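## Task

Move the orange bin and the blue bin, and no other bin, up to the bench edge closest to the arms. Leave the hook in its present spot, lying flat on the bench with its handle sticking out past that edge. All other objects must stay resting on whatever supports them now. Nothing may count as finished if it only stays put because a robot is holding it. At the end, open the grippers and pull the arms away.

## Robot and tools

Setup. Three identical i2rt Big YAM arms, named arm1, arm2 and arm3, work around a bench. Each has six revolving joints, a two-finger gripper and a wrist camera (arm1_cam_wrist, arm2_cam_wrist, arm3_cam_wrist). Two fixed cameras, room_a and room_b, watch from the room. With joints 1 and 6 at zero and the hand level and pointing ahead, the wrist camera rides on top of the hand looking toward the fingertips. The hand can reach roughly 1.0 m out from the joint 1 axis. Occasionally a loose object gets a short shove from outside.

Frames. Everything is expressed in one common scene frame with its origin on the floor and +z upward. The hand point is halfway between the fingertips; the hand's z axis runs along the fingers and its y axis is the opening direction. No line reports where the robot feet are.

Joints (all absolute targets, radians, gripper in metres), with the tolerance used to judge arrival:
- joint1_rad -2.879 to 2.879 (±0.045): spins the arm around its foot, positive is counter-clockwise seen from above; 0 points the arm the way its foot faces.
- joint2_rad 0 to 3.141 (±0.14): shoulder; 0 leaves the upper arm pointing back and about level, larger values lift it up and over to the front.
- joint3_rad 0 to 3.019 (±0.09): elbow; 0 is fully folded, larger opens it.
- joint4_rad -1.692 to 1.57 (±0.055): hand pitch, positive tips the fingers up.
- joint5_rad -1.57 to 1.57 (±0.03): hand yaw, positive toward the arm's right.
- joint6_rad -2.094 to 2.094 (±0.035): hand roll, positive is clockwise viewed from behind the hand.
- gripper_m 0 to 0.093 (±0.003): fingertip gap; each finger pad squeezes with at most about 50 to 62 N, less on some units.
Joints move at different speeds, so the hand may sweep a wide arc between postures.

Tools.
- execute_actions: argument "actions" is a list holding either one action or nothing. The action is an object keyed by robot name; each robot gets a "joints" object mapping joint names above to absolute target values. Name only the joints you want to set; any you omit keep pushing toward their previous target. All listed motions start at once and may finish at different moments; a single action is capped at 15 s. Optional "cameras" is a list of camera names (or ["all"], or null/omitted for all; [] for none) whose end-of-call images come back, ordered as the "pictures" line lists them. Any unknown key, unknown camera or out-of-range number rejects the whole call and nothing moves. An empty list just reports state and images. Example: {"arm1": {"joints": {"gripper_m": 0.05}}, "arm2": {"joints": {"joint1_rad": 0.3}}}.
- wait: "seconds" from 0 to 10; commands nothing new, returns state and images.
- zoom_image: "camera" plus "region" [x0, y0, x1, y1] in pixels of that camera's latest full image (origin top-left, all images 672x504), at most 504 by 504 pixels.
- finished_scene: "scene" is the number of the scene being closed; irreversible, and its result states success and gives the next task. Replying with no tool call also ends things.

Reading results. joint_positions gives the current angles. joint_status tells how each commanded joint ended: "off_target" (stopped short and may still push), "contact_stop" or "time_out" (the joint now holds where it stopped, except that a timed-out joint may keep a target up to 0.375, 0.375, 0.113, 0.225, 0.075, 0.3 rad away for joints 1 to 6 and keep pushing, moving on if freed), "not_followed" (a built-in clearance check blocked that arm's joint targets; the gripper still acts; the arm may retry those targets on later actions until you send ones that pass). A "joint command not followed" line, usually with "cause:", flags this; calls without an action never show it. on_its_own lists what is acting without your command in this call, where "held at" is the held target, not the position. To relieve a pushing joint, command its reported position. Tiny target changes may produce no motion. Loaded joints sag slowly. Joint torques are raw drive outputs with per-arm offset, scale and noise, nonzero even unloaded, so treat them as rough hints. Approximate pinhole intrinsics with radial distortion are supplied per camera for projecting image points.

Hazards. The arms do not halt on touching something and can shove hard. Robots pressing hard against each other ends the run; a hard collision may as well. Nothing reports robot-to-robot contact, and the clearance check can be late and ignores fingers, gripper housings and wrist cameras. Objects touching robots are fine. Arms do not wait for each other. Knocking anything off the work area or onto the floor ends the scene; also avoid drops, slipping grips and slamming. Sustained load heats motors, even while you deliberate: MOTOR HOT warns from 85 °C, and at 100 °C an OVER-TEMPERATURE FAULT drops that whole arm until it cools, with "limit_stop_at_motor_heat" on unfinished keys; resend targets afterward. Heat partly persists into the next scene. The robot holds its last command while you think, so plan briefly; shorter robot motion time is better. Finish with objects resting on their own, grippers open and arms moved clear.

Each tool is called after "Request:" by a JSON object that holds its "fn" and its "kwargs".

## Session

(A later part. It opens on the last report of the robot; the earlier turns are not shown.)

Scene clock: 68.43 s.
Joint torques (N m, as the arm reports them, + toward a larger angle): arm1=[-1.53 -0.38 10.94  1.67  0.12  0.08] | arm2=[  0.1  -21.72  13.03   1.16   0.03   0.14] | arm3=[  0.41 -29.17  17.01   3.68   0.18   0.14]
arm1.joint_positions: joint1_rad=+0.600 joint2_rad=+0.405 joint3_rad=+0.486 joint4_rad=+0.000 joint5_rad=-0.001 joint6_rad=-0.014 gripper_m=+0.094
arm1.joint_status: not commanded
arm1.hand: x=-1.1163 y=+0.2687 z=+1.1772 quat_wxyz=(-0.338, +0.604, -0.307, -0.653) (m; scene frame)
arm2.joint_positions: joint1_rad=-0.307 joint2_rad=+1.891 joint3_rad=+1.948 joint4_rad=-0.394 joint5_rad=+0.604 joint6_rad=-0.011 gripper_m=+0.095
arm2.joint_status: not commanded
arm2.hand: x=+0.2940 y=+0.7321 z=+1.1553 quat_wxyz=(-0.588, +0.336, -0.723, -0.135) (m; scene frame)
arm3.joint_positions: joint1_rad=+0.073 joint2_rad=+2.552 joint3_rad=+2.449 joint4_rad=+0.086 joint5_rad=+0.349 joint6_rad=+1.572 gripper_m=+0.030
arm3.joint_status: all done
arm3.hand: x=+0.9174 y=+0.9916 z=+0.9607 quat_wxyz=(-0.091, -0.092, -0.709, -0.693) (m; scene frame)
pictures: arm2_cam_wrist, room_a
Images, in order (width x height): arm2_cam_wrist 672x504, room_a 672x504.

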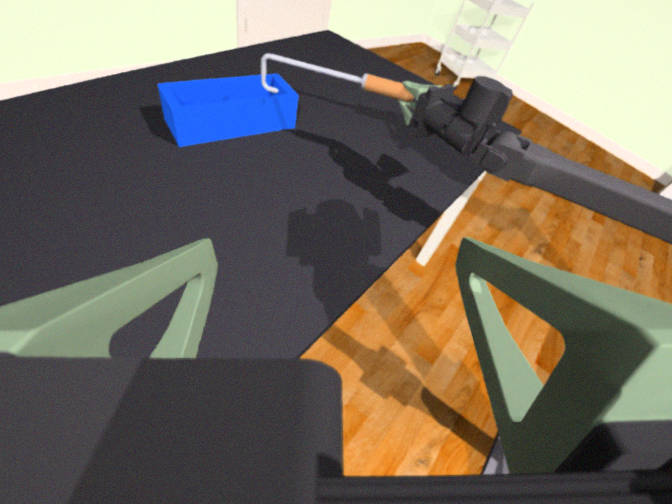

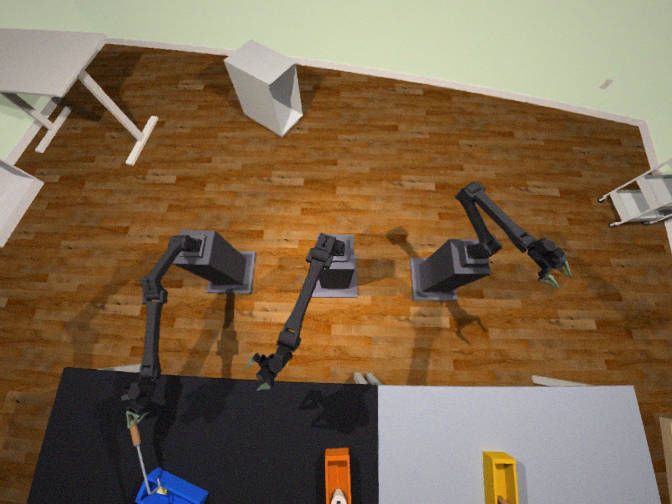

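Request:
{"fn": "execute_actions", "kwargs": {"actions": [{"arm3":{"joints":{"joint4_rad":0.02}}}], "cameras": ["arm2_cam_wrist","room_a"]}}

Request:
{"fn": "zoom_image", "kwargs": {"camera": "arm2_cam_wrist", "region": [140,30,440,170]}}

Scene clock: 72.13 s.
Joint torques (N m, as the arm reports them, + toward a larger angle): arm1=[-1.54 -0.35 10.95  1.67  0.12  0.08] | arm2=[  0.14 -22.01  12.99   1.11   0.01   0.15] | arm3=[  0.47 -30.42  17.09   2.77   0.18   0.19]
arm1.joint_positions: joint1_rad=+0.600 joint2_rad=+0.405 joint3_rad=+0.486 joint4_rad=+0.000 joint5_rad=-0.001 joint6_rad=-0.014 gripper_m=+0.094
arm1.joint_status: not commanded
arm1.hand: x=-1.1163 y=+0.2687 z=+1.1772 quat_wxyz=(-0.338, +0.604, -0.307, -0.653) (m; scene frame)
arm2.joint_positions: joint1_rad=-0.307 joint2_rad=+1.891 joint3_rad=+1.948 joint4_rad=-0.394 joint5_rad=+0.604 joint6_rad=-0.011 gripper_m=+0.095
arm2.joint_status: not commanded
arm2.hand: x=+0.2940 y=+0.7321 z=+1.1553 quat_wxyz=(-0.588, +0.336, -0.723, -0.135) (m; scene frame)
arm3.joint_positions: joint1_rad=+0.073 joint2_rad=+2.550 joint3_rad=+2.449 joint4_rad=-0.007 joint5_rad=+0.349 joint6_rad=+1.569 gripper_m=+0.030
arm3.joint_status: all done
arm3.hand: x=+0.9175 y=+0.9899 z=+0.9408 quat_wxyz=(-0.099, -0.083, -0.740, -0.660) (m; scene frame)
pictures: arm2_cam_wrist, room_a
Images, in order (width x height): arm2_cam_wrist 672x504, room_a 672x504.

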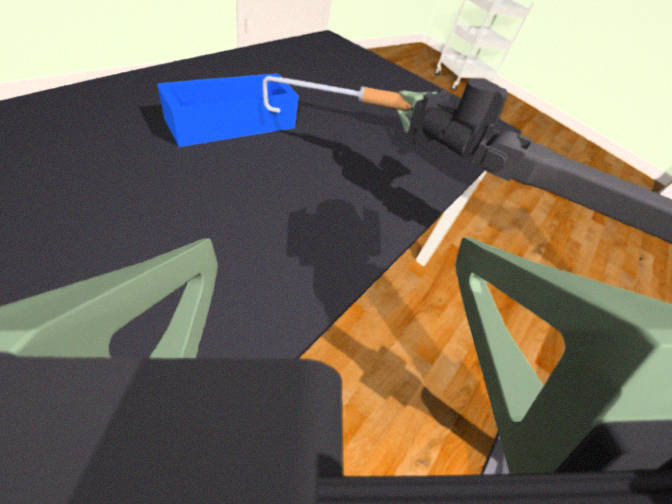

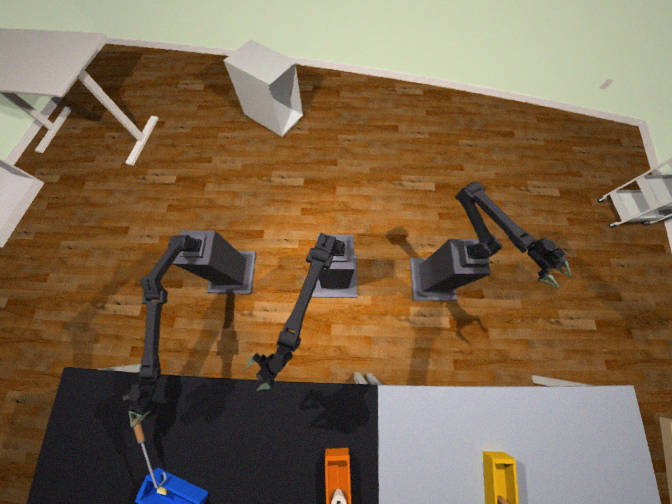

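Region (140, 30, 440, 170) of arm2_cam_wrist's 672x504 image, scaled by 1.680, with more detail than that image has; it fills the top 235 rows of this view, and the rest is white.

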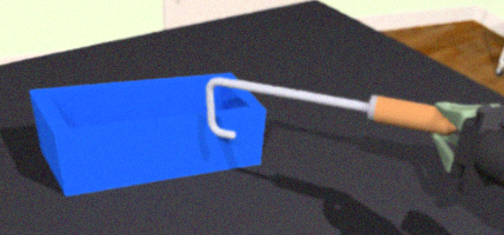

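Request:
{"fn": "execute_actions", "kwargs": {"actions": [{"arm3":{"joints":{"joint1_rad":0.04,"joint2_rad":2.6,"joint3_rad":2.96}}}], "cameras": []}}

Request:
{"fn": "execute_actions", "kwargs": {"actions": [{"arm3":{"joints":{"joint2_rad":2.77,"joint4_rad":-0.02}}}], "cameras": ["arm2_cam_wrist","room_a"]}}

Request:
{"fn": "zoom_image", "kwargs": {"camera": "room_a", "region": [80,400,240,504]}}

Scene clock: 77.30 s.
Joint torques (N m, as the arm reports them, + toward a larger angle): arm1=[-1.52 -0.39 10.94  1.67  0.12  0.08] | arm2=[ -0.23 -21.91  12.96   1.32   0.01   0.17] | arm3=[  1.11 -26.52  18.27   2.96   0.06   0.19]
arm1.joint_positions: joint1_rad=+0.600 joint2_rad=+0.405 joint3_rad=+0.486 joint4_rad=+0.000 joint5_rad=-0.001 joint6_rad=-0.014 gripper_m=+0.094
arm1.joint_status: not commanded
arm1.hand: x=-1.1163 y=+0.2687 z=+1.1772 quat_wxyz=(-0.338, +0.604, -0.307, -0.653) (m; scene frame)
arm2.joint_positions: joint1_rad=-0.307 joint2_rad=+1.891 joint3_rad=+1.948 joint4_rad=-0.394 joint5_rad=+0.604 joint6_rad=-0.011 gripper_m=+0.095
arm2.joint_status: not commanded
arm2.hand: x=+0.2940 y=+0.7321 z=+1.1553 quat_wxyz=(-0.588, +0.336, -0.723, -0.135) (m; scene frame)
arm3.joint_positions: joint1_rad=+0.041 joint2_rad=+2.624 joint3_rad=+2.892 joint4_rad=-0.017 joint5_rad=+0.350 joint6_rad=+1.565 gripper_m=+0.030
arm3.joint_status: all done
arm3.hand: x=+0.9510 y=+0.9843 z=+1.1383 quat_wxyz=(-0.086, -0.120, -0.610, -0.779) (m; scene frame)
pictures: none
No camera images: the call's "cameras" was empty. Leave "cameras" out to get every camera's image.

Scene clock: 78.60 s.
Joint torques (N m, as the arm reports them, + toward a larger angle): arm1=[-1.52 -0.37 10.94  1.67  0.12  0.08] | arm2=[  0.17 -21.95  12.88   1.25   0.02   0.12] | arm3=[  0.6  -30.6   17.87   3.44   0.17   0.28]
arm1.joint_positions: joint1_rad=+0.600 joint2_rad=+0.405 joint3_rad=+0.486 joint4_rad=+0.000 joint5_rad=-0.001 joint6_rad=-0.014 gripper_m=+0.094
arm1.joint_status: not commanded
arm1.hand: x=-1.1163 y=+0.2687 z=+1.1772 quat_wxyz=(-0.338, +0.604, -0.307, -0.653) (m; scene frame)
arm2.joint_positions: joint1_rad=-0.307 joint2_rad=+1.891 joint3_rad=+1.948 joint4_rad=-0.394 joint5_rad=+0.604 joint6_rad=-0.011 gripper_m=+0.095
arm2.joint_status: not commanded
arm2.hand: x=+0.2940 y=+0.7321 z=+1.1553 quat_wxyz=(-0.588, +0.336, -0.723, -0.135) (m; scene frame)
arm3.joint_positions: joint1_rad=+0.041 joint2_rad=+2.833 joint3_rad=+2.903 joint4_rad=-0.063 joint5_rad=+0.349 joint6_rad=+1.560 gripper_m=+0.030
arm3.joint_status: all done
arm3.hand: x=+0.9478 y=+1.0218 z=+0.9281 quat_wxyz=(-0.105, -0.101, -0.700, -0.699) (m; scene frame)
pictures: arm2_cam_wrist, room_a
Images, in order (width x height): arm2_cam_wrist 672x504, room_a 672x504.

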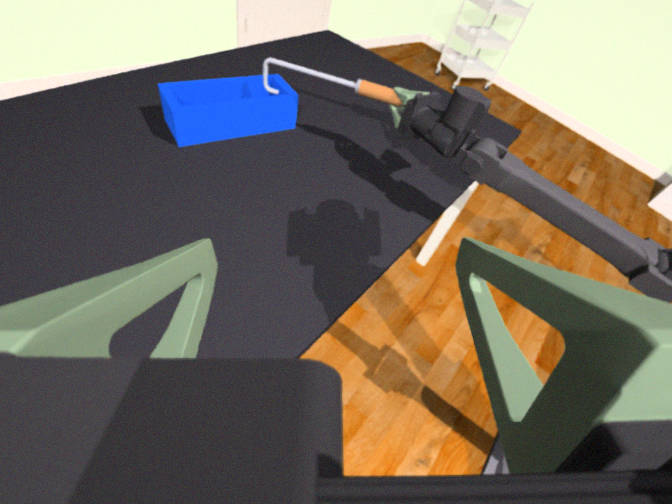

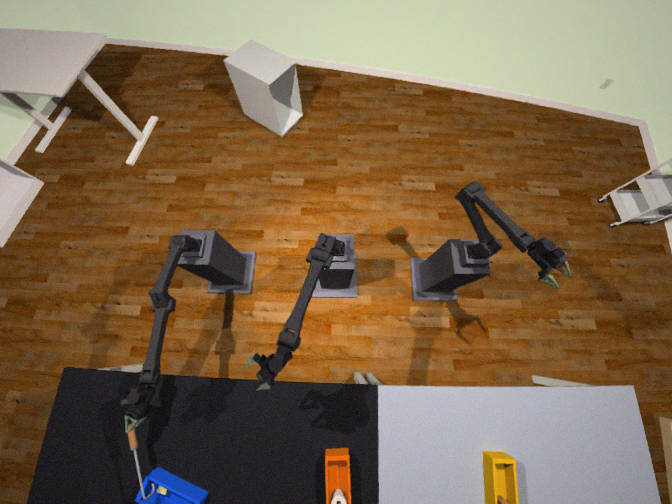

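Region (80, 400, 240, 504) of room_a's 672x504 image, scaled by 3.150, with more detail than that image has; it fills the top 328 rows of this view, and the rest is white.

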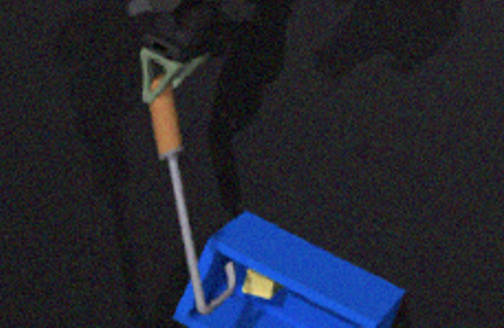

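Request:
{"fn": "execute_actions", "kwargs": {"actions": [{"arm3":{"joints":{"joint2_rad":2.81}}}], "cameras": ["arm2_cam_wrist","room_a"]}}

Scene clock: 80.30 s.
Joint torques (N m, as the arm reports them, + toward a larger angle): arm1=[-1.51 -0.35 10.94  1.67  0.12  0.09] | arm2=[  0.15 -21.79  13.     1.2    0.     0.13] | arm3=[  0.95 -28.5   17.62   3.28   0.11   0.27]
arm1.joint_positions: joint1_rad=+0.600 joint2_rad=+0.405 joint3_rad=+0.486 joint4_rad=+0.000 joint5_rad=-0.001 joint6_rad=-0.014 gripper_m=+0.094
arm1.joint_status: not commanded
arm1.hand: x=-1.1163 y=+0.2687 z=+1.1772 quat_wxyz=(-0.338, +0.604, -0.307, -0.653) (m; scene frame)
arm2.joint_positions: joint1_rad=-0.307 joint2_rad=+1.891 joint3_rad=+1.948 joint4_rad=-0.394 joint5_rad=+0.604 joint6_rad=-0.011 gripper_m=+0.095
arm2.joint_status: not commanded
arm2.hand: x=+0.2940 y=+0.7321 z=+1.1553 quat_wxyz=(-0.588, +0.336, -0.723, -0.135) (m; scene frame)
arm3.joint_positions: joint1_rad=+0.041 joint2_rad=+2.833 joint3_rad=+2.903 joint4_rad=-0.063 joint5_rad=+0.349 joint6_rad=+1.560 gripper_m=+0.030
arm3.joint_status: all done
arm3.hand: x=+0.9478 y=+1.0218 z=+0.9281 quat_wxyz=(-0.105, -0.101, -0.700, -0.699) (m; scene frame)
pictures: arm2_cam_wrist, room_a
Images, in order (width x height): arm2_cam_wrist 672x504, room_a 672x504.

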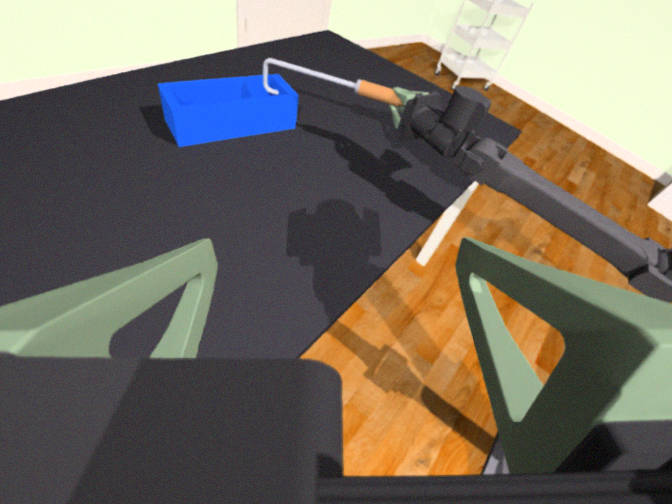

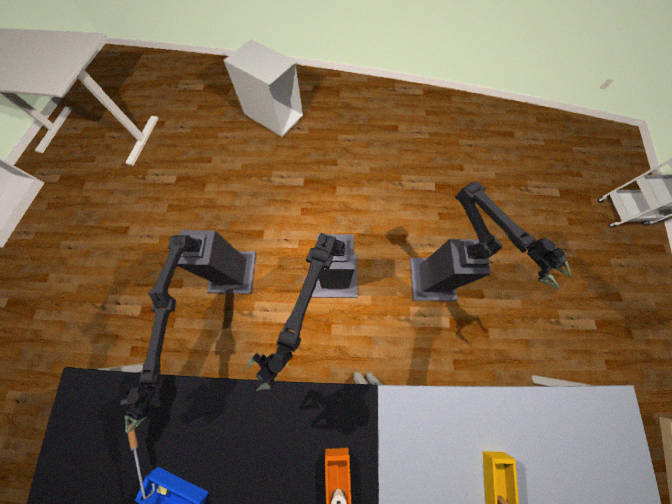

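Request:
{"fn": "execute_actions", "kwargs": {"actions": [{"arm3":{"joints":{"joint4_rad":-0.14}}}], "cameras": ["arm2_cam_wrist","room_a"]}}

Scene clock: 82.47 s.
Joint torques (N m, as the arm reports them, + toward a larger angle): arm1=[-1.53 -0.36 10.94  1.67  0.12  0.09] | arm2=[  0.06 -21.99  13.03   1.13   0.03   0.15] | arm3=[  0.85 -27.88  17.82   2.19   0.04   0.2 ]
arm1.joint_positions: joint1_rad=+0.600 joint2_rad=+0.405 joint3_rad=+0.486 joint4_rad=+0.000 joint5_rad=-0.001 joint6_rad=-0.014 gripper_m=+0.094
arm1.joint_status: not commanded
arm1.hand: x=-1.1163 y=+0.2687 z=+1.1772 quat_wxyz=(-0.338, +0.604, -0.307, -0.653) (m; scene frame)
arm2.joint_positions: joint1_rad=-0.307 joint2_rad=+1.891 joint3_rad=+1.948 joint4_rad=-0.394 joint5_rad=+0.604 joint6_rad=-0.011 gripper_m=+0.095
arm2.joint_status: not commanded
arm2.hand: x=+0.2940 y=+0.7321 z=+1.1553 quat_wxyz=(-0.588, +0.336, -0.723, -0.135) (m; scene frame)
arm3.joint_positions: joint1_rad=+0.041 joint2_rad=+2.834 joint3_rad=+2.903 joint4_rad=-0.155 joint5_rad=+0.353 joint6_rad=+1.565 gripper_m=+0.030
arm3.joint_status: all done
arm3.hand: x=+0.9483 y=+1.0207 z=+0.9061 quat_wxyz=(-0.111, -0.097, -0.731, -0.666) (m; scene frame)
pictures: arm2_cam_wrist, room_a
Images, in order (width x height): arm2_cam_wrist 672x504, room_a 672x504.

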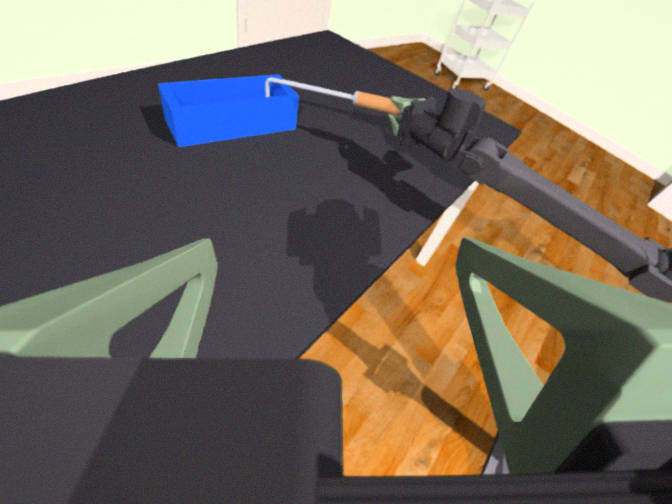

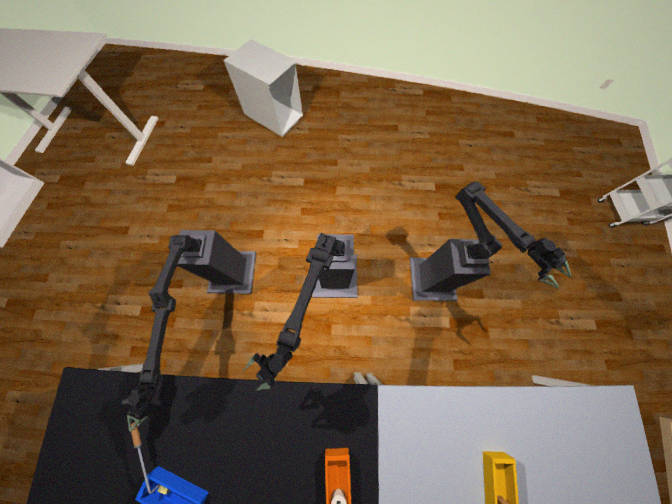

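Request:
{"fn": "execute_actions", "kwargs": {"actions": [{"arm3":{"joints":{"joint2_rad":2.68,"joint3_rad":2.68,"joint4_rad":0.01}}}], "cameras": []}}

Request:
{"fn": "execute_actions", "kwargs": {"actions": [{"arm3":{"joints":{"joint2_rad":2.56,"joint3_rad":2.44,"joint4_rad":0.13}}}], "cameras": []}}

Request:
{"fn": "execute_actions", "kwargs": {"actions": [{"arm3":{"joints":{"joint2_rad":2.43,"joint3_rad":2.19,"joint4_rad":0.255}}}], "cameras": ["arm2_cam_wrist"]}}

Scene clock: 88.67 s.
Joint torques (N m, as the arm reports them, + toward a larger angle): arm1=[-1.56 -0.37 10.93  1.67  0.12  0.08] | arm2=[  0.21 -21.74  13.06   1.24   0.01   0.14] | arm3=[  0.95 -29.28  13.27   3.57   0.06   0.2 ]
arm1.joint_positions: joint1_rad=+0.600 joint2_rad=+0.405 joint3_rad=+0.486 joint4_rad=+0.000 joint5_rad=-0.001 joint6_rad=-0.014 gripper_m=+0.094
arm1.joint_status: not commanded
arm1.hand: x=-1.1163 y=+0.2687 z=+1.1772 quat_wxyz=(-0.338, +0.604, -0.307, -0.653) (m; scene frame)
arm2.joint_positions: joint1_rad=-0.307 joint2_rad=+1.891 joint3_rad=+1.948 joint4_rad=-0.394 joint5_rad=+0.604 joint6_rad=-0.011 gripper_m=+0.095
arm2.joint_status: not commanded
arm2.hand: x=+0.2940 y=+0.7321 z=+1.1553 quat_wxyz=(-0.588, +0.336, -0.723, -0.135) (m; scene frame)
arm3.joint_positions: joint1_rad=+0.041 joint2_rad=+2.734 joint3_rad=+2.667 joint4_rad=-0.035 joint5_rad=+0.353 joint6_rad=+1.565 gripper_m=+0.030
arm3.joint_status: all done
arm3.hand: x=+0.9487 y=+1.0134 z=+0.8879 quat_wxyz=(-0.112, -0.096, -0.736, -0.660) (m; scene frame)
pictures: none
No camera images: the call's "cameras" was empty. Leave "cameras" out to get every camera's image.

Scene clock: 89.73 s.
Joint torques (N m, as the arm reports them, + toward a larger angle): arm1=[-1.53 -0.36 10.94  1.68  0.12  0.08] | arm2=[  0.02 -21.87  12.93   1.12   0.01   0.14] | arm3=[  1.31 -29.87  12.93   3.57   0.07   0.24]
arm1.joint_positions: joint1_rad=+0.600 joint2_rad=+0.405 joint3_rad=+0.486 joint4_rad=+0.000 joint5_rad=-0.001 joint6_rad=-0.014 gripper_m=+0.094
arm1.joint_status: not commanded
arm1.hand: x=-1.1163 y=+0.2687 z=+1.1772 quat_wxyz=(-0.338, +0.604, -0.307, -0.653) (m; scene frame)
arm2.joint_positions: joint1_rad=-0.307 joint2_rad=+1.891 joint3_rad=+1.948 joint4_rad=-0.394 joint5_rad=+0.604 joint6_rad=-0.011 gripper_m=+0.095
arm2.joint_status: not commanded
arm2.hand: x=+0.2940 y=+0.7321 z=+1.1553 quat_wxyz=(-0.588, +0.336, -0.723, -0.135) (m; scene frame)
arm3.joint_positions: joint1_rad=+0.041 joint2_rad=+2.617 joint3_rad=+2.429 joint4_rad=+0.081 joint5_rad=+0.353 joint6_rad=+1.565 gripper_m=+0.030
arm3.joint_status: all done
arm3.hand: x=+0.9497 y=+0.9946 z=+0.8848 quat_wxyz=(-0.112, -0.095, -0.738, -0.659) (m; scene frame)
pictures: none
No camera images: the call's "cameras" was empty. Leave "cameras" out to get every camera's image.

Scene clock: 90.80 s.
Joint torques (N m, as the arm reports them, + toward a larger angle): arm1=[-1.54 -0.37 10.94  1.67  0.12  0.09] | arm2=[ -0.26 -22.03  12.96   1.21   0.02   0.14] | arm3=[  0.95 -27.87  12.33   3.49   0.1    0.22]
arm1.joint_positions: joint1_rad=+0.600 joint2_rad=+0.405 joint3_rad=+0.486 joint4_rad=+0.000 joint5_rad=-0.001 joint6_rad=-0.014 gripper_m=+0.094
arm1.joint_status: not commanded
arm1.hand: x=-1.1163 y=+0.2687 z=+1.1772 quat_wxyz=(-0.338, +0.604, -0.307, -0.653) (m; scene frame)
arm2.joint_positions: joint1_rad=-0.307 joint2_rad=+1.891 joint3_rad=+1.948 joint4_rad=-0.394 joint5_rad=+0.604 joint6_rad=-0.011 gripper_m=+0.095
arm2.joint_status: not commanded
arm2.hand: x=+0.2940 y=+0.7321 z=+1.1553 quat_wxyz=(-0.588, +0.336, -0.723, -0.135) (m; scene frame)
arm3.joint_positions: joint1_rad=+0.041 joint2_rad=+2.484 joint3_rad=+2.182 joint4_rad=+0.207 joint5_rad=+0.351 joint6_rad=+1.565 gripper_m=+0.030
arm3.joint_status: all done
arm3.hand: x=+0.9511 y=+0.9641 z=+0.8920 quat_wxyz=(-0.111, -0.095, -0.734, -0.663) (m; scene frame)
pictures: arm2_cam_wrist
Images, in order (width x height): arm2_cam_wrist 672x504.

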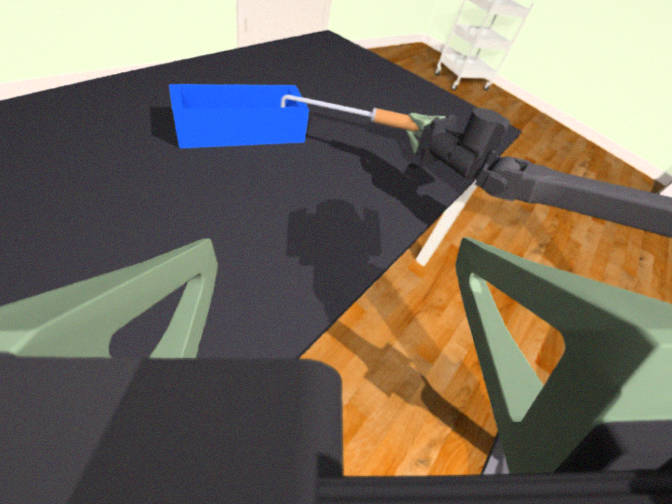

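Works.

Request:
{"fn": "execute_actions", "kwargs": {"actions": [{"arm3":{"joints":{"joint2_rad":2.19,"joint3_rad":1.72,"joint4_rad":0.48}}}], "cameras": ["arm2_cam_wrist"]}}

Request:
{"fn": "execute_actions", "kwargs": {"actions": [{"arm3":{"joints":{"joint2_rad":1.96,"joint3_rad":1.275,"joint4_rad":0.68}}}], "cameras": []}}

Request:
{"fn": "execute_actions", "kwargs": {"actions": [{"arm3":{"joints":{"joint2_rad":1.725,"joint3_rad":0.87,"joint4_rad":0.84}}}], "cameras": ["arm2_cam_wrist","room_a"]}}

Scene clock: 95.37 s.
Joint torques (N m, as the arm reports them, + toward a larger angle): arm1=[-1.54 -0.38 10.94  1.67  0.12  0.08] | arm2=[  0.12 -21.98  12.91   1.23   0.03   0.13] | arm3=[  0.74 -22.84  11.26   2.8    0.14   0.05]
arm1.joint_positions: joint1_rad=+0.600 joint2_rad=+0.405 joint3_rad=+0.486 joint4_rad=+0.000 joint5_rad=-0.001 joint6_rad=-0.014 gripper_m=+0.094
arm1.joint_status: not commanded
arm1.hand: x=-1.1163 y=+0.2687 z=+1.1772 quat_wxyz=(-0.338, +0.604, -0.307, -0.653) (m; scene frame)
arm2.joint_positions: joint1_rad=-0.307 joint2_rad=+1.891 joint3_rad=+1.948 joint4_rad=-0.394 joint5_rad=+0.604 joint6_rad=-0.011 gripper_m=+0.095
arm2.joint_status: not commanded
arm2.hand: x=+0.2940 y=+0.7321 z=+1.1553 quat_wxyz=(-0.588, +0.336, -0.723, -0.135) (m; scene frame)
arm3.joint_positions: joint1_rad=+0.041 joint2_rad=+2.204 joint3_rad=+1.716 joint4_rad=+0.451 joint5_rad=+0.349 joint6_rad=+1.583 gripper_m=+0.030
arm3.joint_status: all done
arm3.hand: x=+0.9562 y=+0.8757 z=+0.9283 quat_wxyz=(-0.100, -0.106, -0.714, -0.685) (m; scene frame)
pictures: arm2_cam_wrist
Images, in order (width x height): arm2_cam_wrist 672x504.

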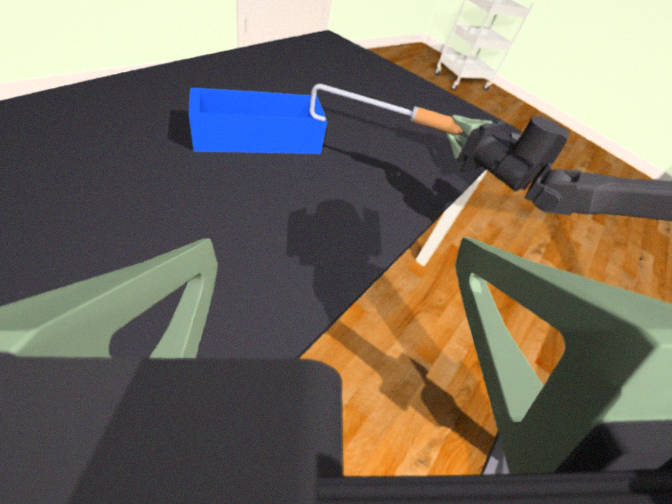

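Scene clock: 96.70 s.
Joint torques (N m, as the arm reports them, + toward a larger angle): arm1=[-1.54 -0.39 10.94  1.67  0.12  0.09] | arm2=[  0.35 -21.98  12.96   1.19   0.     0.13] | arm3=[  1.28 -18.77  11.32   3.38   0.11   0.22]
arm1.joint_positions: joint1_rad=+0.600 joint2_rad=+0.405 joint3_rad=+0.486 joint4_rad=+0.000 joint5_rad=-0.001 joint6_rad=-0.014 gripper_m=+0.094
arm1.joint_status: not commanded
arm1.hand: x=-1.1163 y=+0.2687 z=+1.1772 quat_wxyz=(-0.338, +0.604, -0.307, -0.653) (m; scene frame)
arm2.joint_positions: joint1_rad=-0.307 joint2_rad=+1.891 joint3_rad=+1.948 joint4_rad=-0.394 joint5_rad=+0.604 joint6_rad=-0.011 gripper_m=+0.095
arm2.joint_status: not commanded
arm2.hand: x=+0.2940 y=+0.7321 z=+1.1553 quat_wxyz=(-0.588, +0.336, -0.723, -0.135) (m; scene frame)
arm3.joint_positions: joint1_rad=+0.041 joint2_rad=+1.985 joint3_rad=+1.255 joint4_rad=+0.636 joint5_rad=+0.350 joint6_rad=+1.568 gripper_m=+0.030
arm3.joint_status: all done
arm3.hand: x=+0.9628 y=+0.7577 z=+0.8938 quat_wxyz=(-0.109, -0.096, -0.734, -0.664) (m; scene frame)
pictures: none
No camera images: the call's "cameras" was empty. Leave "cameras" out to get every camera's image.

Scene clock: 98.00 s.
Joint torques (N m, as the arm reports them, + toward a larger angle): arm1=[-1.54 -0.36 10.95  1.67  0.13  0.08] | arm2=[  0.1  -21.89  12.94   1.19   0.02   0.14] | arm3=[  0.7  -14.99  10.1    3.19   0.13   0.15]
arm1.joint_positions: joint1_rad=+0.600 joint2_rad=+0.405 joint3_rad=+0.486 joint4_rad=+0.000 joint5_rad=-0.001 joint6_rad=-0.014 gripper_m=+0.094
arm1.joint_status: not commanded
arm1.hand: x=-1.1163 y=+0.2687 z=+1.1772 quat_wxyz=(-0.338, +0.604, -0.307, -0.653) (m; scene frame)
arm2.joint_positions: joint1_rad=-0.307 joint2_rad=+1.891 joint3_rad=+1.948 joint4_rad=-0.394 joint5_rad=+0.604 joint6_rad=-0.011 gripper_m=+0.095
arm2.joint_status: not commanded
arm2.hand: x=+0.2940 y=+0.7321 z=+1.1553 quat_wxyz=(-0.588, +0.336, -0.723, -0.135) (m; scene frame)
arm3.joint_positions: joint1_rad=+0.041 joint2_rad=+1.743 joint3_rad=+0.853 joint4_rad=+0.801 joint5_rad=+0.350 joint6_rad=+1.566 gripper_m=+0.030
arm3.joint_status: all done
arm3.hand: x=+0.9702 y=+0.6309 z=+0.8959 quat_wxyz=(-0.110, -0.096, -0.732, -0.665) (m; scene frame)
pictures: arm2_cam_wrist, room_a
Images, in order (width x height): arm2_cam_wrist 672x504, room_a 672x504.

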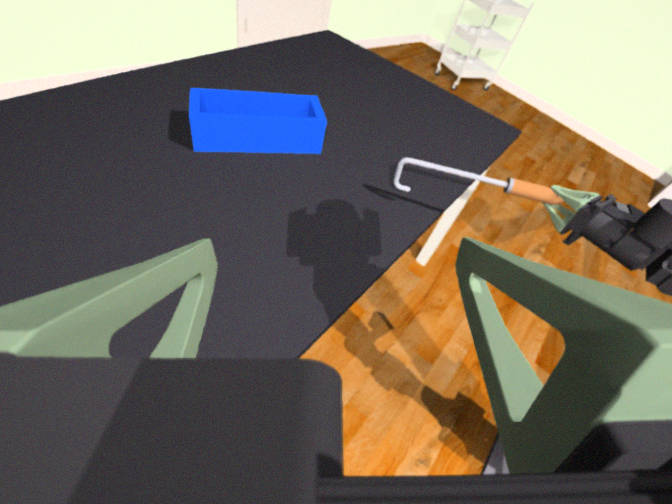

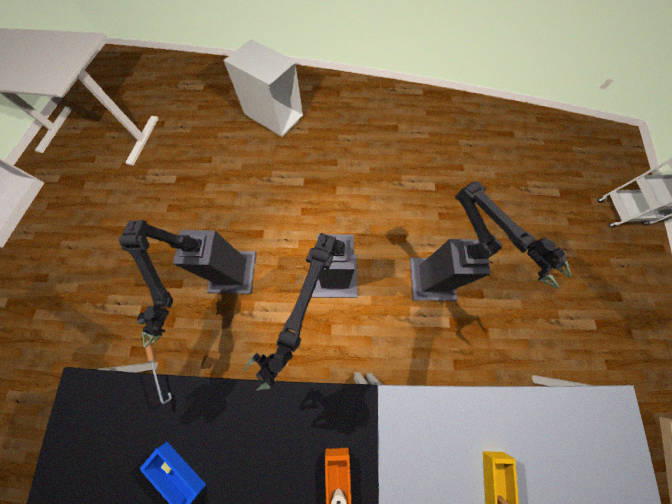

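Request:
{"fn": "execute_actions", "kwargs": {"actions": [{"arm3":{"joints":{"joint1_rad":0.02,"joint2_rad":2.2,"joint3_rad":2.11,"joint4_rad":0.5}}}], "cameras": []}}

Request:
{"fn": "execute_actions", "kwargs": {"actions": [{"arm3":{"joints":{"joint2_rad":2.36,"joint4_rad":0.42}}}], "cameras": ["arm2_cam_wrist","room_a"]}}

Request:
{"fn": "zoom_image", "kwargs": {"camera": "room_a", "region": [80,400,240,504]}}

Scene clock: 103.67 s.
Joint torques (N m, as the arm reports them, + toward a larger angle): arm1=[-1.54 -0.36 10.94  1.67  0.12  0.08] | arm2=[  0.11 -21.74  12.98   1.16   0.03   0.15] | arm3=[  0.64 -23.53  18.23   2.66   0.01   0.17]
arm1.joint_positions: joint1_rad=+0.600 joint2_rad=+0.405 joint3_rad=+0.486 joint4_rad=+0.000 joint5_rad=-0.001 joint6_rad=-0.014 gripper_m=+0.094
arm1.joint_status: not commanded
arm1.hand: x=-1.1163 y=+0.2687 z=+1.1772 quat_wxyz=(-0.338, +0.604, -0.307, -0.653) (m; scene frame)
arm2.joint_positions: joint1_rad=-0.307 joint2_rad=+1.891 joint3_rad=+1.948 joint4_rad=-0.394 joint5_rad=+0.604 joint6_rad=-0.011 gripper_m=+0.095
arm2.joint_status: not commanded
arm2.hand: x=+0.2940 y=+0.7321 z=+1.1553 quat_wxyz=(-0.588, +0.336, -0.723, -0.135) (m; scene frame)
arm3.joint_positions: joint1_rad=+0.026 joint2_rad=+2.218 joint3_rad=+2.044 joint4_rad=+0.466 joint5_rad=+0.349 joint6_rad=+1.568 gripper_m=+0.030
arm3.joint_status: all done
arm3.hand: x=+0.9686 y=+0.9092 z=+1.1135 quat_wxyz=(-0.087, -0.128, -0.593, -0.790) (m; scene frame)
pictures: none
No camera images: the call's "cameras" was empty. Leave "cameras" out to get every camera's image.

Scene clock: 104.93 s.
Joint torques (N m, as the arm reports them, + toward a larger angle): arm1=[-1.5  -0.36 10.94  1.67  0.12  0.08] | arm2=[  0.04 -22.08  13.     1.16   0.03   0.13] | arm3=[  0.59 -28.36  17.37   3.44   0.17   0.26]
arm1.joint_positions: joint1_rad=+0.600 joint2_rad=+0.405 joint3_rad=+0.486 joint4_rad=+0.000 joint5_rad=-0.001 joint6_rad=-0.014 gripper_m=+0.094
arm1.joint_status: not commanded
arm1.hand: x=-1.1163 y=+0.2687 z=+1.1772 quat_wxyz=(-0.338, +0.604, -0.307, -0.653) (m; scene frame)
arm2.joint_positions: joint1_rad=-0.307 joint2_rad=+1.891 joint3_rad=+1.948 joint4_rad=-0.394 joint5_rad=+0.604 joint6_rad=-0.011 gripper_m=+0.095
arm2.joint_status: not commanded
arm2.hand: x=+0.2940 y=+0.7321 z=+1.1553 quat_wxyz=(-0.588, +0.336, -0.723, -0.135) (m; scene frame)
arm3.joint_positions: joint1_rad=+0.026 joint2_rad=+2.421 joint3_rad=+2.050 joint4_rad=+0.376 joint5_rad=+0.349 joint6_rad=+1.561 gripper_m=+0.030
arm3.joint_status: all done
arm3.hand: x=+0.9662 y=+0.9446 z=+0.9125 quat_wxyz=(-0.110, -0.106, -0.700, -0.698) (m; scene frame)
pictures: arm2_cam_wrist, room_a
Images, in order (width x height): arm2_cam_wrist 672x504, room_a 672x504.

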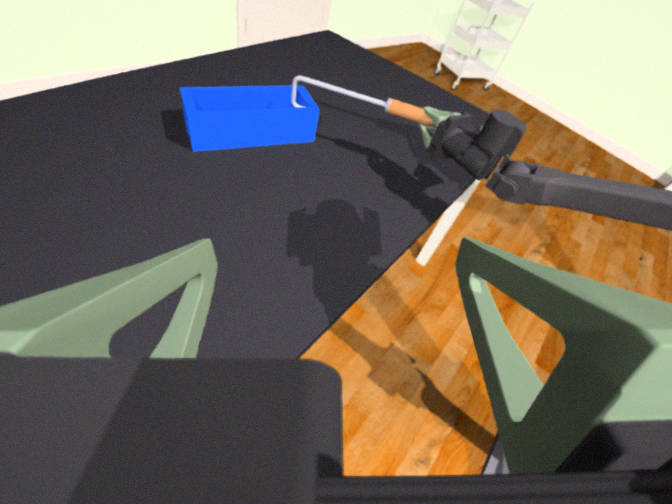

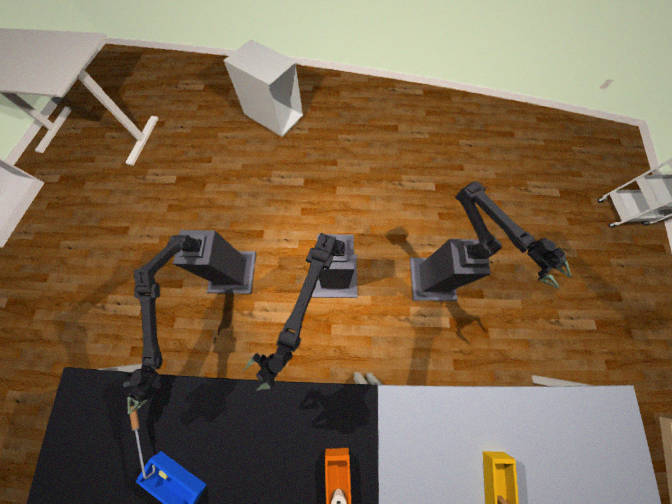

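Region (80, 400, 240, 504) of room_a's 672x504 image, scaled by 3.150, with more detail than that image has; it fills the top 328 rows of this view, and the rest is white.

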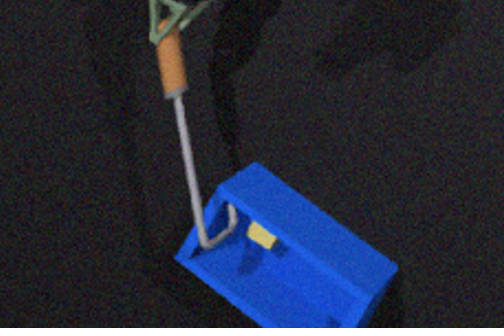

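Bumped again, but inside. Small steps.

Request:
{"fn": "execute_actions", "kwargs": {"actions": [{"arm3":{"joints":{"joint4_rad":0.29}}}], "cameras": []}}

Request:
{"fn": "execute_actions", "kwargs": {"actions": [{"arm3":{"joints":{"joint2_rad":2.26,"joint3_rad":1.83,"joint4_rad":0.41}}}], "cameras": []}}

Request:
{"fn": "execute_actions", "kwargs": {"actions": [{"arm3":{"joints":{"joint2_rad":2.145,"joint3_rad":1.6,"joint4_rad":0.515}}}], "cameras": ["arm2_cam_wrist"]}}

Scene clock: 109.63 s.
Joint torques (N m, as the arm reports them, + toward a larger angle): arm1=[-1.55 -0.36 10.94  1.67  0.12  0.08] | arm2=[  0.16 -21.85  12.94   1.12   0.01   0.14] | arm3=[  0.56 -27.51  17.26   2.48   0.16   0.25]
arm1.joint_positions: joint1_rad=+0.600 joint2_rad=+0.405 joint3_rad=+0.486 joint4_rad=+0.000 joint5_rad=-0.001 joint6_rad=-0.014 gripper_m=+0.094
arm1.joint_status: not commanded
arm1.hand: x=-1.1163 y=+0.2687 z=+1.1772 quat_wxyz=(-0.338, +0.604, -0.307, -0.653) (m; scene frame)
arm2.joint_positions: joint1_rad=-0.307 joint2_rad=+1.891 joint3_rad=+1.948 joint4_rad=-0.394 joint5_rad=+0.604 joint6_rad=-0.011 gripper_m=+0.095
arm2.joint_status: not commanded
arm2.hand: x=+0.2940 y=+0.7321 z=+1.1553 quat_wxyz=(-0.588, +0.336, -0.723, -0.135) (m; scene frame)
arm3.joint_positions: joint1_rad=+0.026 joint2_rad=+2.419 joint3_rad=+2.050 joint4_rad=+0.266 joint5_rad=+0.349 joint6_rad=+1.561 gripper_m=+0.030
arm3.joint_status: all done
arm3.hand: x=+0.9661 y=+0.9431 z=+0.8886 quat_wxyz=(-0.117, -0.098, -0.736, -0.660) (m; scene frame)
pictures: none
No camera images: the call's "cameras" was empty. Leave "cameras" out to get every camera's image.

Scene clock: 110.70 s.
Joint torques (N m, as the arm reports them, + toward a larger angle): arm1=[-1.54 -0.37 10.94  1.67  0.12  0.08] | arm2=[  0.17 -21.89  13.02   1.21   0.02   0.16] | arm3=[ -0.18 -25.34  12.43   3.26   0.2    0.25]
arm1.joint_positions: joint1_rad=+0.600 joint2_rad=+0.405 joint3_rad=+0.486 joint4_rad=+0.000 joint5_rad=-0.001 joint6_rad=-0.014 gripper_m=+0.094
arm1.joint_status: not commanded
arm1.hand: x=-1.1163 y=+0.2687 z=+1.1772 quat_wxyz=(-0.338, +0.604, -0.307, -0.653) (m; scene frame)
arm2.joint_positions: joint1_rad=-0.307 joint2_rad=+1.891 joint3_rad=+1.948 joint4_rad=-0.394 joint5_rad=+0.604 joint6_rad=-0.011 gripper_m=+0.095
arm2.joint_status: not commanded
arm2.hand: x=+0.2940 y=+0.7321 z=+1.1553 quat_wxyz=(-0.588, +0.336, -0.723, -0.135) (m; scene frame)
arm3.joint_positions: joint1_rad=+0.026 joint2_rad=+2.294 joint3_rad=+1.815 joint4_rad=+0.368 joint5_rad=+0.349 joint6_rad=+1.561 gripper_m=+0.030
arm3.joint_status: all done
arm3.hand: x=+0.9679 y=+0.8983 z=+0.8878 quat_wxyz=(-0.117, -0.098, -0.739, -0.657) (m; scene frame)
pictures: none
No camera images: the call's "cameras" was empty. Leave "cameras" out to get every camera's image.

Scene clock: 111.60 s.
Joint torques (N m, as the arm reports them, + toward a larger angle): arm1=[-1.53 -0.37 10.94  1.67  0.12  0.09] | arm2=[ -0.24 -21.9   12.97   1.12   0.04   0.16] | arm3=[  0.35 -23.62  10.14   3.09   0.18   0.22]
arm1.joint_positions: joint1_rad=+0.600 joint2_rad=+0.405 joint3_rad=+0.486 joint4_rad=+0.000 joint5_rad=-0.001 joint6_rad=-0.014 gripper_m=+0.094
arm1.joint_status: not commanded
arm1.hand: x=-1.1163 y=+0.2687 z=+1.1772 quat_wxyz=(-0.338, +0.604, -0.307, -0.653) (m; scene frame)
arm2.joint_positions: joint1_rad=-0.307 joint2_rad=+1.891 joint3_rad=+1.948 joint4_rad=-0.394 joint5_rad=+0.604 joint6_rad=-0.011 gripper_m=+0.095
arm2.joint_status: not commanded
arm2.hand: x=+0.2940 y=+0.7321 z=+1.1553 quat_wxyz=(-0.588, +0.336, -0.723, -0.135) (m; scene frame)
arm3.joint_positions: joint1_rad=+0.026 joint2_rad=+2.190 joint3_rad=+1.600 joint4_rad=+0.477 joint5_rad=+0.348 joint6_rad=+1.564 gripper_m=+0.030
arm3.joint_status: all done
arm3.hand: x=+0.9699 y=+0.8500 z=+0.8807 quat_wxyz=(-0.116, -0.098, -0.740, -0.656) (m; scene frame)
pictures: arm2_cam_wrist
Images, in order (width x height): arm2_cam_wrist 672x504.

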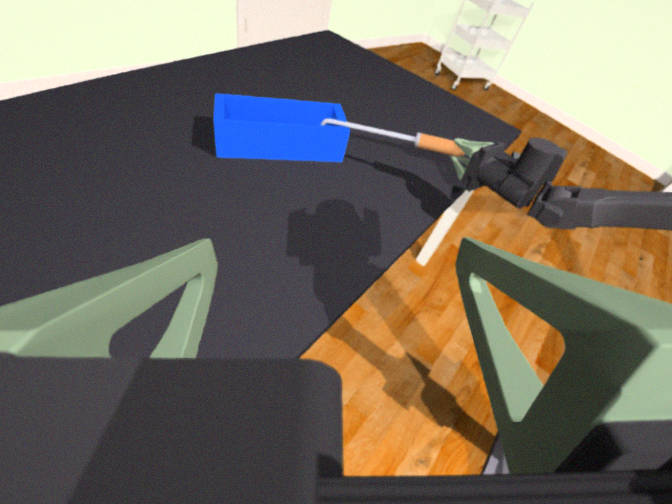

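Request:
{"fn": "execute_actions", "kwargs": {"actions": [{"arm3":{"joints":{"joint2_rad":2.025,"joint3_rad":1.38,"joint4_rad":0.62}}}], "cameras": []}}

Request:
{"fn": "execute_actions", "kwargs": {"actions": [{"arm3":{"joints":{"joint2_rad":1.91,"joint3_rad":1.165,"joint4_rad":0.71}}}], "cameras": []}}

Request:
{"fn": "execute_actions", "kwargs": {"actions": [{"arm3":{"joints":{"joint2_rad":1.79,"joint3_rad":0.965,"joint4_rad":0.79}}}], "cameras": []}}

Request:
{"fn": "execute_actions", "kwargs": {"actions": [{"arm3":{"joints":{"joint2_rad":1.675,"joint3_rad":0.775,"joint4_rad":0.86}}}], "cameras": ["arm2_cam_wrist","room_a"]}}

Scene clock: 117.50 s.
Joint torques (N m, as the arm reports them, + toward a larger angle): arm1=[-1.53 -0.37 10.94  1.68  0.12  0.08] | arm2=[  0.2  -21.88  12.95   1.18   0.01   0.14] | arm3=[  0.44 -21.49   9.98   3.38   0.17   0.23]
arm1.joint_positions: joint1_rad=+0.600 joint2_rad=+0.405 joint3_rad=+0.486 joint4_rad=+0.000 joint5_rad=-0.001 joint6_rad=-0.014 gripper_m=+0.094
arm1.joint_status: not commanded
arm1.hand: x=-1.1163 y=+0.2687 z=+1.1772 quat_wxyz=(-0.338, +0.604, -0.307, -0.653) (m; scene frame)
arm2.joint_positions: joint1_rad=-0.307 joint2_rad=+1.891 joint3_rad=+1.948 joint4_rad=-0.394 joint5_rad=+0.604 joint6_rad=-0.011 gripper_m=+0.095
arm2.joint_status: not commanded
arm2.hand: x=+0.2940 y=+0.7321 z=+1.1553 quat_wxyz=(-0.588, +0.336, -0.723, -0.135) (m; scene frame)
arm3.joint_positions: joint1_rad=+0.026 joint2_rad=+2.069 joint3_rad=+1.378 joint4_rad=+0.577 joint5_rad=+0.349 joint6_rad=+1.564 gripper_m=+0.030
arm3.joint_status: all done
arm3.hand: x=+0.9724 y=+0.7925 z=+0.8808 quat_wxyz=(-0.116, -0.098, -0.740, -0.655) (m; scene frame)
pictures: none
No camera images: the call's "cameras" was empty. Leave "cameras" out to get every camera's image.

Scene clock: 118.37 s.
Joint torques (N m, as the arm reports them, + toward a larger angle): arm1=[-1.52 -0.36 10.94  1.67  0.12  0.08] | arm2=[ -0.03 -21.84  12.99   1.13   0.04   0.15] | arm3=[  0.45 -19.51   9.23   3.45   0.19   0.22]
arm1.joint_positions: joint1_rad=+0.600 joint2_rad=+0.405 joint3_rad=+0.486 joint4_rad=+0.000 joint5_rad=-0.001 joint6_rad=-0.014 gripper_m=+0.094
arm1.joint_status: not commanded
arm1.hand: x=-1.1163 y=+0.2687 z=+1.1772 quat_wxyz=(-0.338, +0.604, -0.307, -0.653) (m; scene frame)
arm2.joint_positions: joint1_rad=-0.307 joint2_rad=+1.891 joint3_rad=+1.948 joint4_rad=-0.394 joint5_rad=+0.604 joint6_rad=-0.011 gripper_m=+0.095
arm2.joint_status: not commanded
arm2.hand: x=+0.2940 y=+0.7321 z=+1.1553 quat_wxyz=(-0.588, +0.336, -0.723, -0.135) (m; scene frame)
arm3.joint_positions: joint1_rad=+0.026 joint2_rad=+1.949 joint3_rad=+1.163 joint4_rad=+0.668 joint5_rad=+0.349 joint6_rad=+1.565 gripper_m=+0.030
arm3.joint_status: all done
arm3.hand: x=+0.9750 y=+0.7305 z=+0.8808 quat_wxyz=(-0.117, -0.099, -0.741, -0.654) (m; scene frame)
pictures: none
No camera images: the call's "cameras" was empty. Leave "cameras" out to get every camera's image.

Scene clock: 119.23 s.
Joint torques (N m, as the arm reports them, + toward a larger angle): arm1=[-1.51 -0.38 10.94  1.67  0.13  0.08] | arm2=[ -0.13 -21.96  13.03   1.23   0.01   0.15] | arm3=[  0.4  -17.72   8.87   3.37   0.14   0.25]
arm1.joint_positions: joint1_rad=+0.600 joint2_rad=+0.405 joint3_rad=+0.486 joint4_rad=+0.000 joint5_rad=-0.001 joint6_rad=-0.014 gripper_m=+0.094
arm1.joint_status: not commanded
arm1.hand: x=-1.1163 y=+0.2687 z=+1.1772 quat_wxyz=(-0.338, +0.604, -0.307, -0.653) (m; scene frame)
arm2.joint_positions: joint1_rad=-0.307 joint2_rad=+1.891 joint3_rad=+1.948 joint4_rad=-0.394 joint5_rad=+0.604 joint6_rad=-0.011 gripper_m=+0.095
arm2.joint_status: not commanded
arm2.hand: x=+0.2940 y=+0.7321 z=+1.1553 quat_wxyz=(-0.588, +0.336, -0.723, -0.135) (m; scene frame)
arm3.joint_positions: joint1_rad=+0.026 joint2_rad=+1.826 joint3_rad=+0.960 joint4_rad=+0.744 joint5_rad=+0.349 joint6_rad=+1.565 gripper_m=+0.030
arm3.joint_status: all done
arm3.hand: x=+0.9778 y=+0.6664 z=+0.8819 quat_wxyz=(-0.117, -0.098, -0.742, -0.653) (m; scene frame)
pictures: none
No camera images: the call's "cameras" was empty. Leave "cameras" out to get every camera's image.

Scene clock: 120.07 s.
Joint torques (N m, as the arm reports them, + toward a larger angle): arm1=[-1.53 -0.39 10.95  1.67  0.12  0.08] | arm2=[ -0.08 -21.95  12.89   1.22   0.02   0.15] | arm3=[  0.83 -14.34   8.46   3.48   0.18   0.21]
arm1.joint_positions: joint1_rad=+0.600 joint2_rad=+0.405 joint3_rad=+0.486 joint4_rad=+0.000 joint5_rad=-0.001 joint6_rad=-0.014 gripper_m=+0.094
arm1.joint_status: not commanded
arm1.hand: x=-1.1163 y=+0.2687 z=+1.1772 quat_wxyz=(-0.338, +0.604, -0.307, -0.653) (m; scene frame)
arm2.joint_positions: joint1_rad=-0.307 joint2_rad=+1.891 joint3_rad=+1.948 joint4_rad=-0.394 joint5_rad=+0.604 joint6_rad=-0.011 gripper_m=+0.095
arm2.joint_status: not commanded
arm2.hand: x=+0.2940 y=+0.7321 z=+1.1553 quat_wxyz=(-0.588, +0.336, -0.723, -0.135) (m; scene frame)
arm3.joint_positions: joint1_rad=+0.026 joint2_rad=+1.707 joint3_rad=+0.770 joint4_rad=+0.815 joint5_rad=+0.349 joint6_rad=+1.565 gripper_m=+0.030
arm3.joint_status: all done
arm3.hand: x=+0.9805 y=+0.6025 z=+0.8818 quat_wxyz=(-0.117, -0.098, -0.742, -0.653) (m; scene frame)
pictures: arm2_cam_wrist, room_a
Images, in order (width x height): arm2_cam_wrist 672x504, room_a 672x504.

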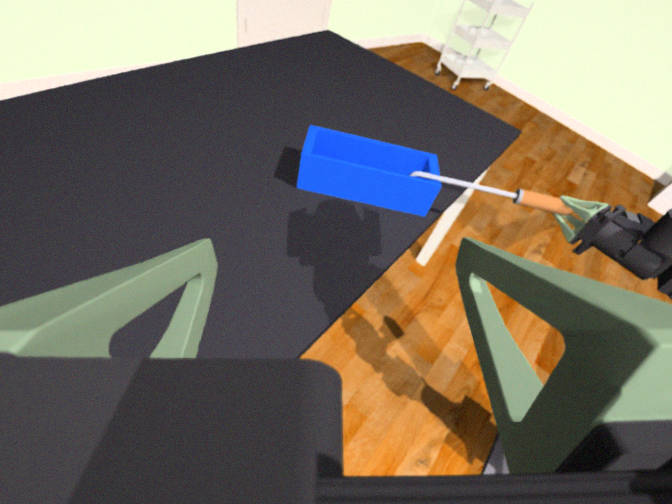

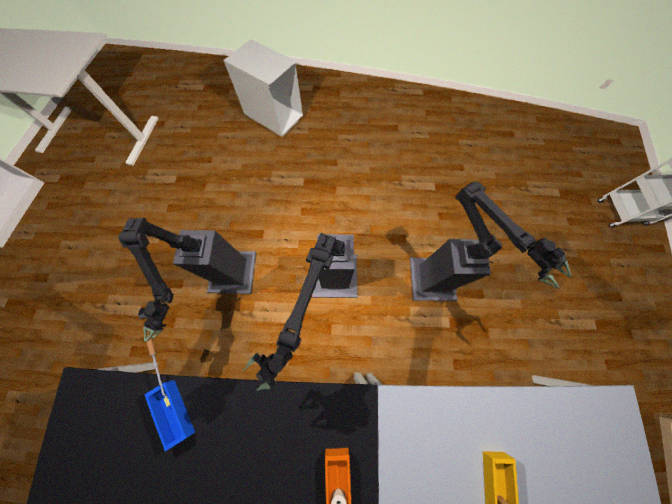

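Request:
{"fn": "execute_actions", "kwargs": {"actions": [{"arm3":{"joints":{"joint3_rad":0.9,"joint4_rad":1.1}},"arm2":{"joints":{"joint1_rad":0.1,"joint2_rad":2.0,"joint3_rad":1.4,"joint4_rad":0.6,"joint5_rad":1.5}}}], "cameras": []}}

Request:
{"fn": "execute_actions", "kwargs": {"actions": [{"arm3":{"joints":{"joint1_rad":0.66,"joint2_rad":2.15,"joint3_rad":1.92,"joint4_rad":0.75,"joint5_rad":0.676,"joint6_rad":0}}}], "cameras": ["arm2_cam_wrist","room_a"]}}

Scene clock: 136.67 s.
Joint torques (N m, as the arm reports them, + toward a larger angle): arm1=[-1.51 -0.36 10.94  1.68  0.12  0.08] | arm2=[  0.39 -22.43   7.48   1.5    0.17   0.12] | arm3=[  0.04 -14.9   14.12   3.26   0.08   0.22]
arm1.joint_positions: joint1_rad=+0.600 joint2_rad=+0.405 joint3_rad=+0.486 joint4_rad=+0.000 joint5_rad=-0.001 joint6_rad=-0.014 gripper_m=+0.094
arm1.joint_status: not commanded
arm1.hand: x=-1.1163 y=+0.2687 z=+1.1772 quat_wxyz=(-0.338, +0.604, -0.307, -0.653) (m; scene frame)
arm2.joint_positions: joint1_rad=+0.092 joint2_rad=+2.002 joint3_rad=+1.403 joint4_rad=+0.588 joint5_rad=+1.496 joint6_rad=-0.011 gripper_m=+0.095
arm2.joint_status: all done
arm2.hand: x=+0.0758 y=+0.6594 z=+0.9658 quat_wxyz=(-0.705, +0.077, -0.703, -0.061) (m; scene frame)
arm3.joint_positions: joint1_rad=+0.026 joint2_rad=+1.706 joint3_rad=+0.845 joint4_rad=+1.058 joint5_rad=+0.350 joint6_rad=+1.563 gripper_m=+0.030
arm3.joint_status: all done
arm3.hand: x=+0.9802 y=+0.6225 z=+0.9744 quat_wxyz=(-0.096, -0.120, -0.630, -0.761) (m; scene frame)
pictures: none
No camera images: the call's "cameras" was empty. Leave "cameras" out to get every camera's image.

Scene clock: 138.83 s.
Joint torques (N m, as the arm reports them, + toward a larger angle): arm1=[-1.54 -0.39 10.94  1.67  0.12  0.08] | arm2=[  0.14 -22.02   7.4    1.53   0.16   0.13] | arm3=[  2.06 -23.05  17.92   2.49  -0.28  -0.07]
arm1.joint_positions: joint1_rad=+0.600 joint2_rad=+0.405 joint3_rad=+0.486 joint4_rad=+0.000 joint5_rad=-0.001 joint6_rad=-0.014 gripper_m=+0.094
arm1.joint_status: not commanded
arm1.hand: x=-1.1163 y=+0.2687 z=+1.1772 quat_wxyz=(-0.338, +0.604, -0.307, -0.653) (m; scene frame)
arm2.joint_positions: joint1_rad=+0.092 joint2_rad=+2.002 joint3_rad=+1.403 joint4_rad=+0.588 joint5_rad=+1.496 joint6_rad=-0.011 gripper_m=+0.095
arm2.joint_status: not commanded
arm2.hand: x=+0.0758 y=+0.6594 z=+0.9658 quat_wxyz=(-0.705, +0.077, -0.703, -0.061) (m; scene frame)
arm3.joint_positions: joint1_rad=+0.652 joint2_rad=+2.172 joint3_rad=+1.851 joint4_rad=+0.718 joint5_rad=+0.682 joint6_rad=+0.003 gripper_m=+0.030
arm3.joint_status: all done
arm3.hand: x=+0.5082 y=+0.7322 z=+1.0875 quat_wxyz=(-0.506, +0.348, -0.482, -0.626) (m; scene frame)
pictures: arm2_cam_wrist, room_a
Images, in order (width x height): arm2_cam_wrist 672x504, room_a 672x504.

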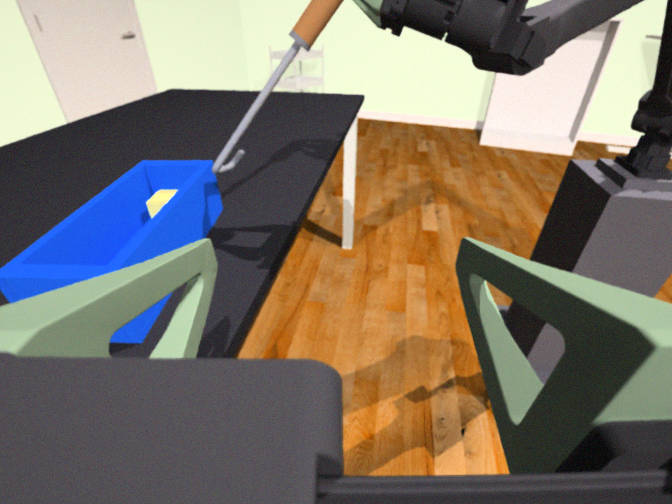

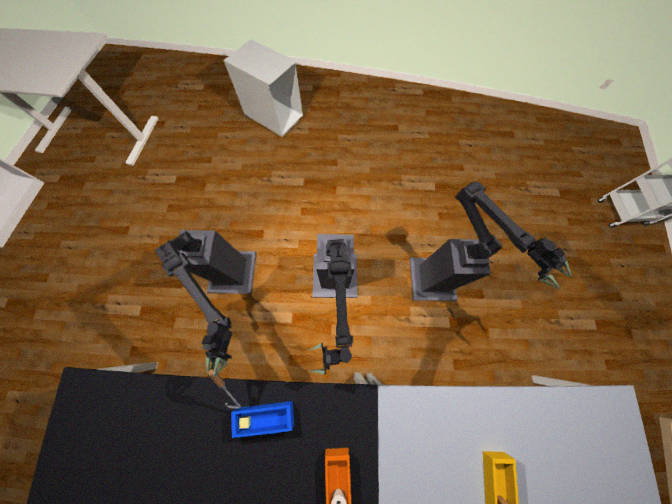

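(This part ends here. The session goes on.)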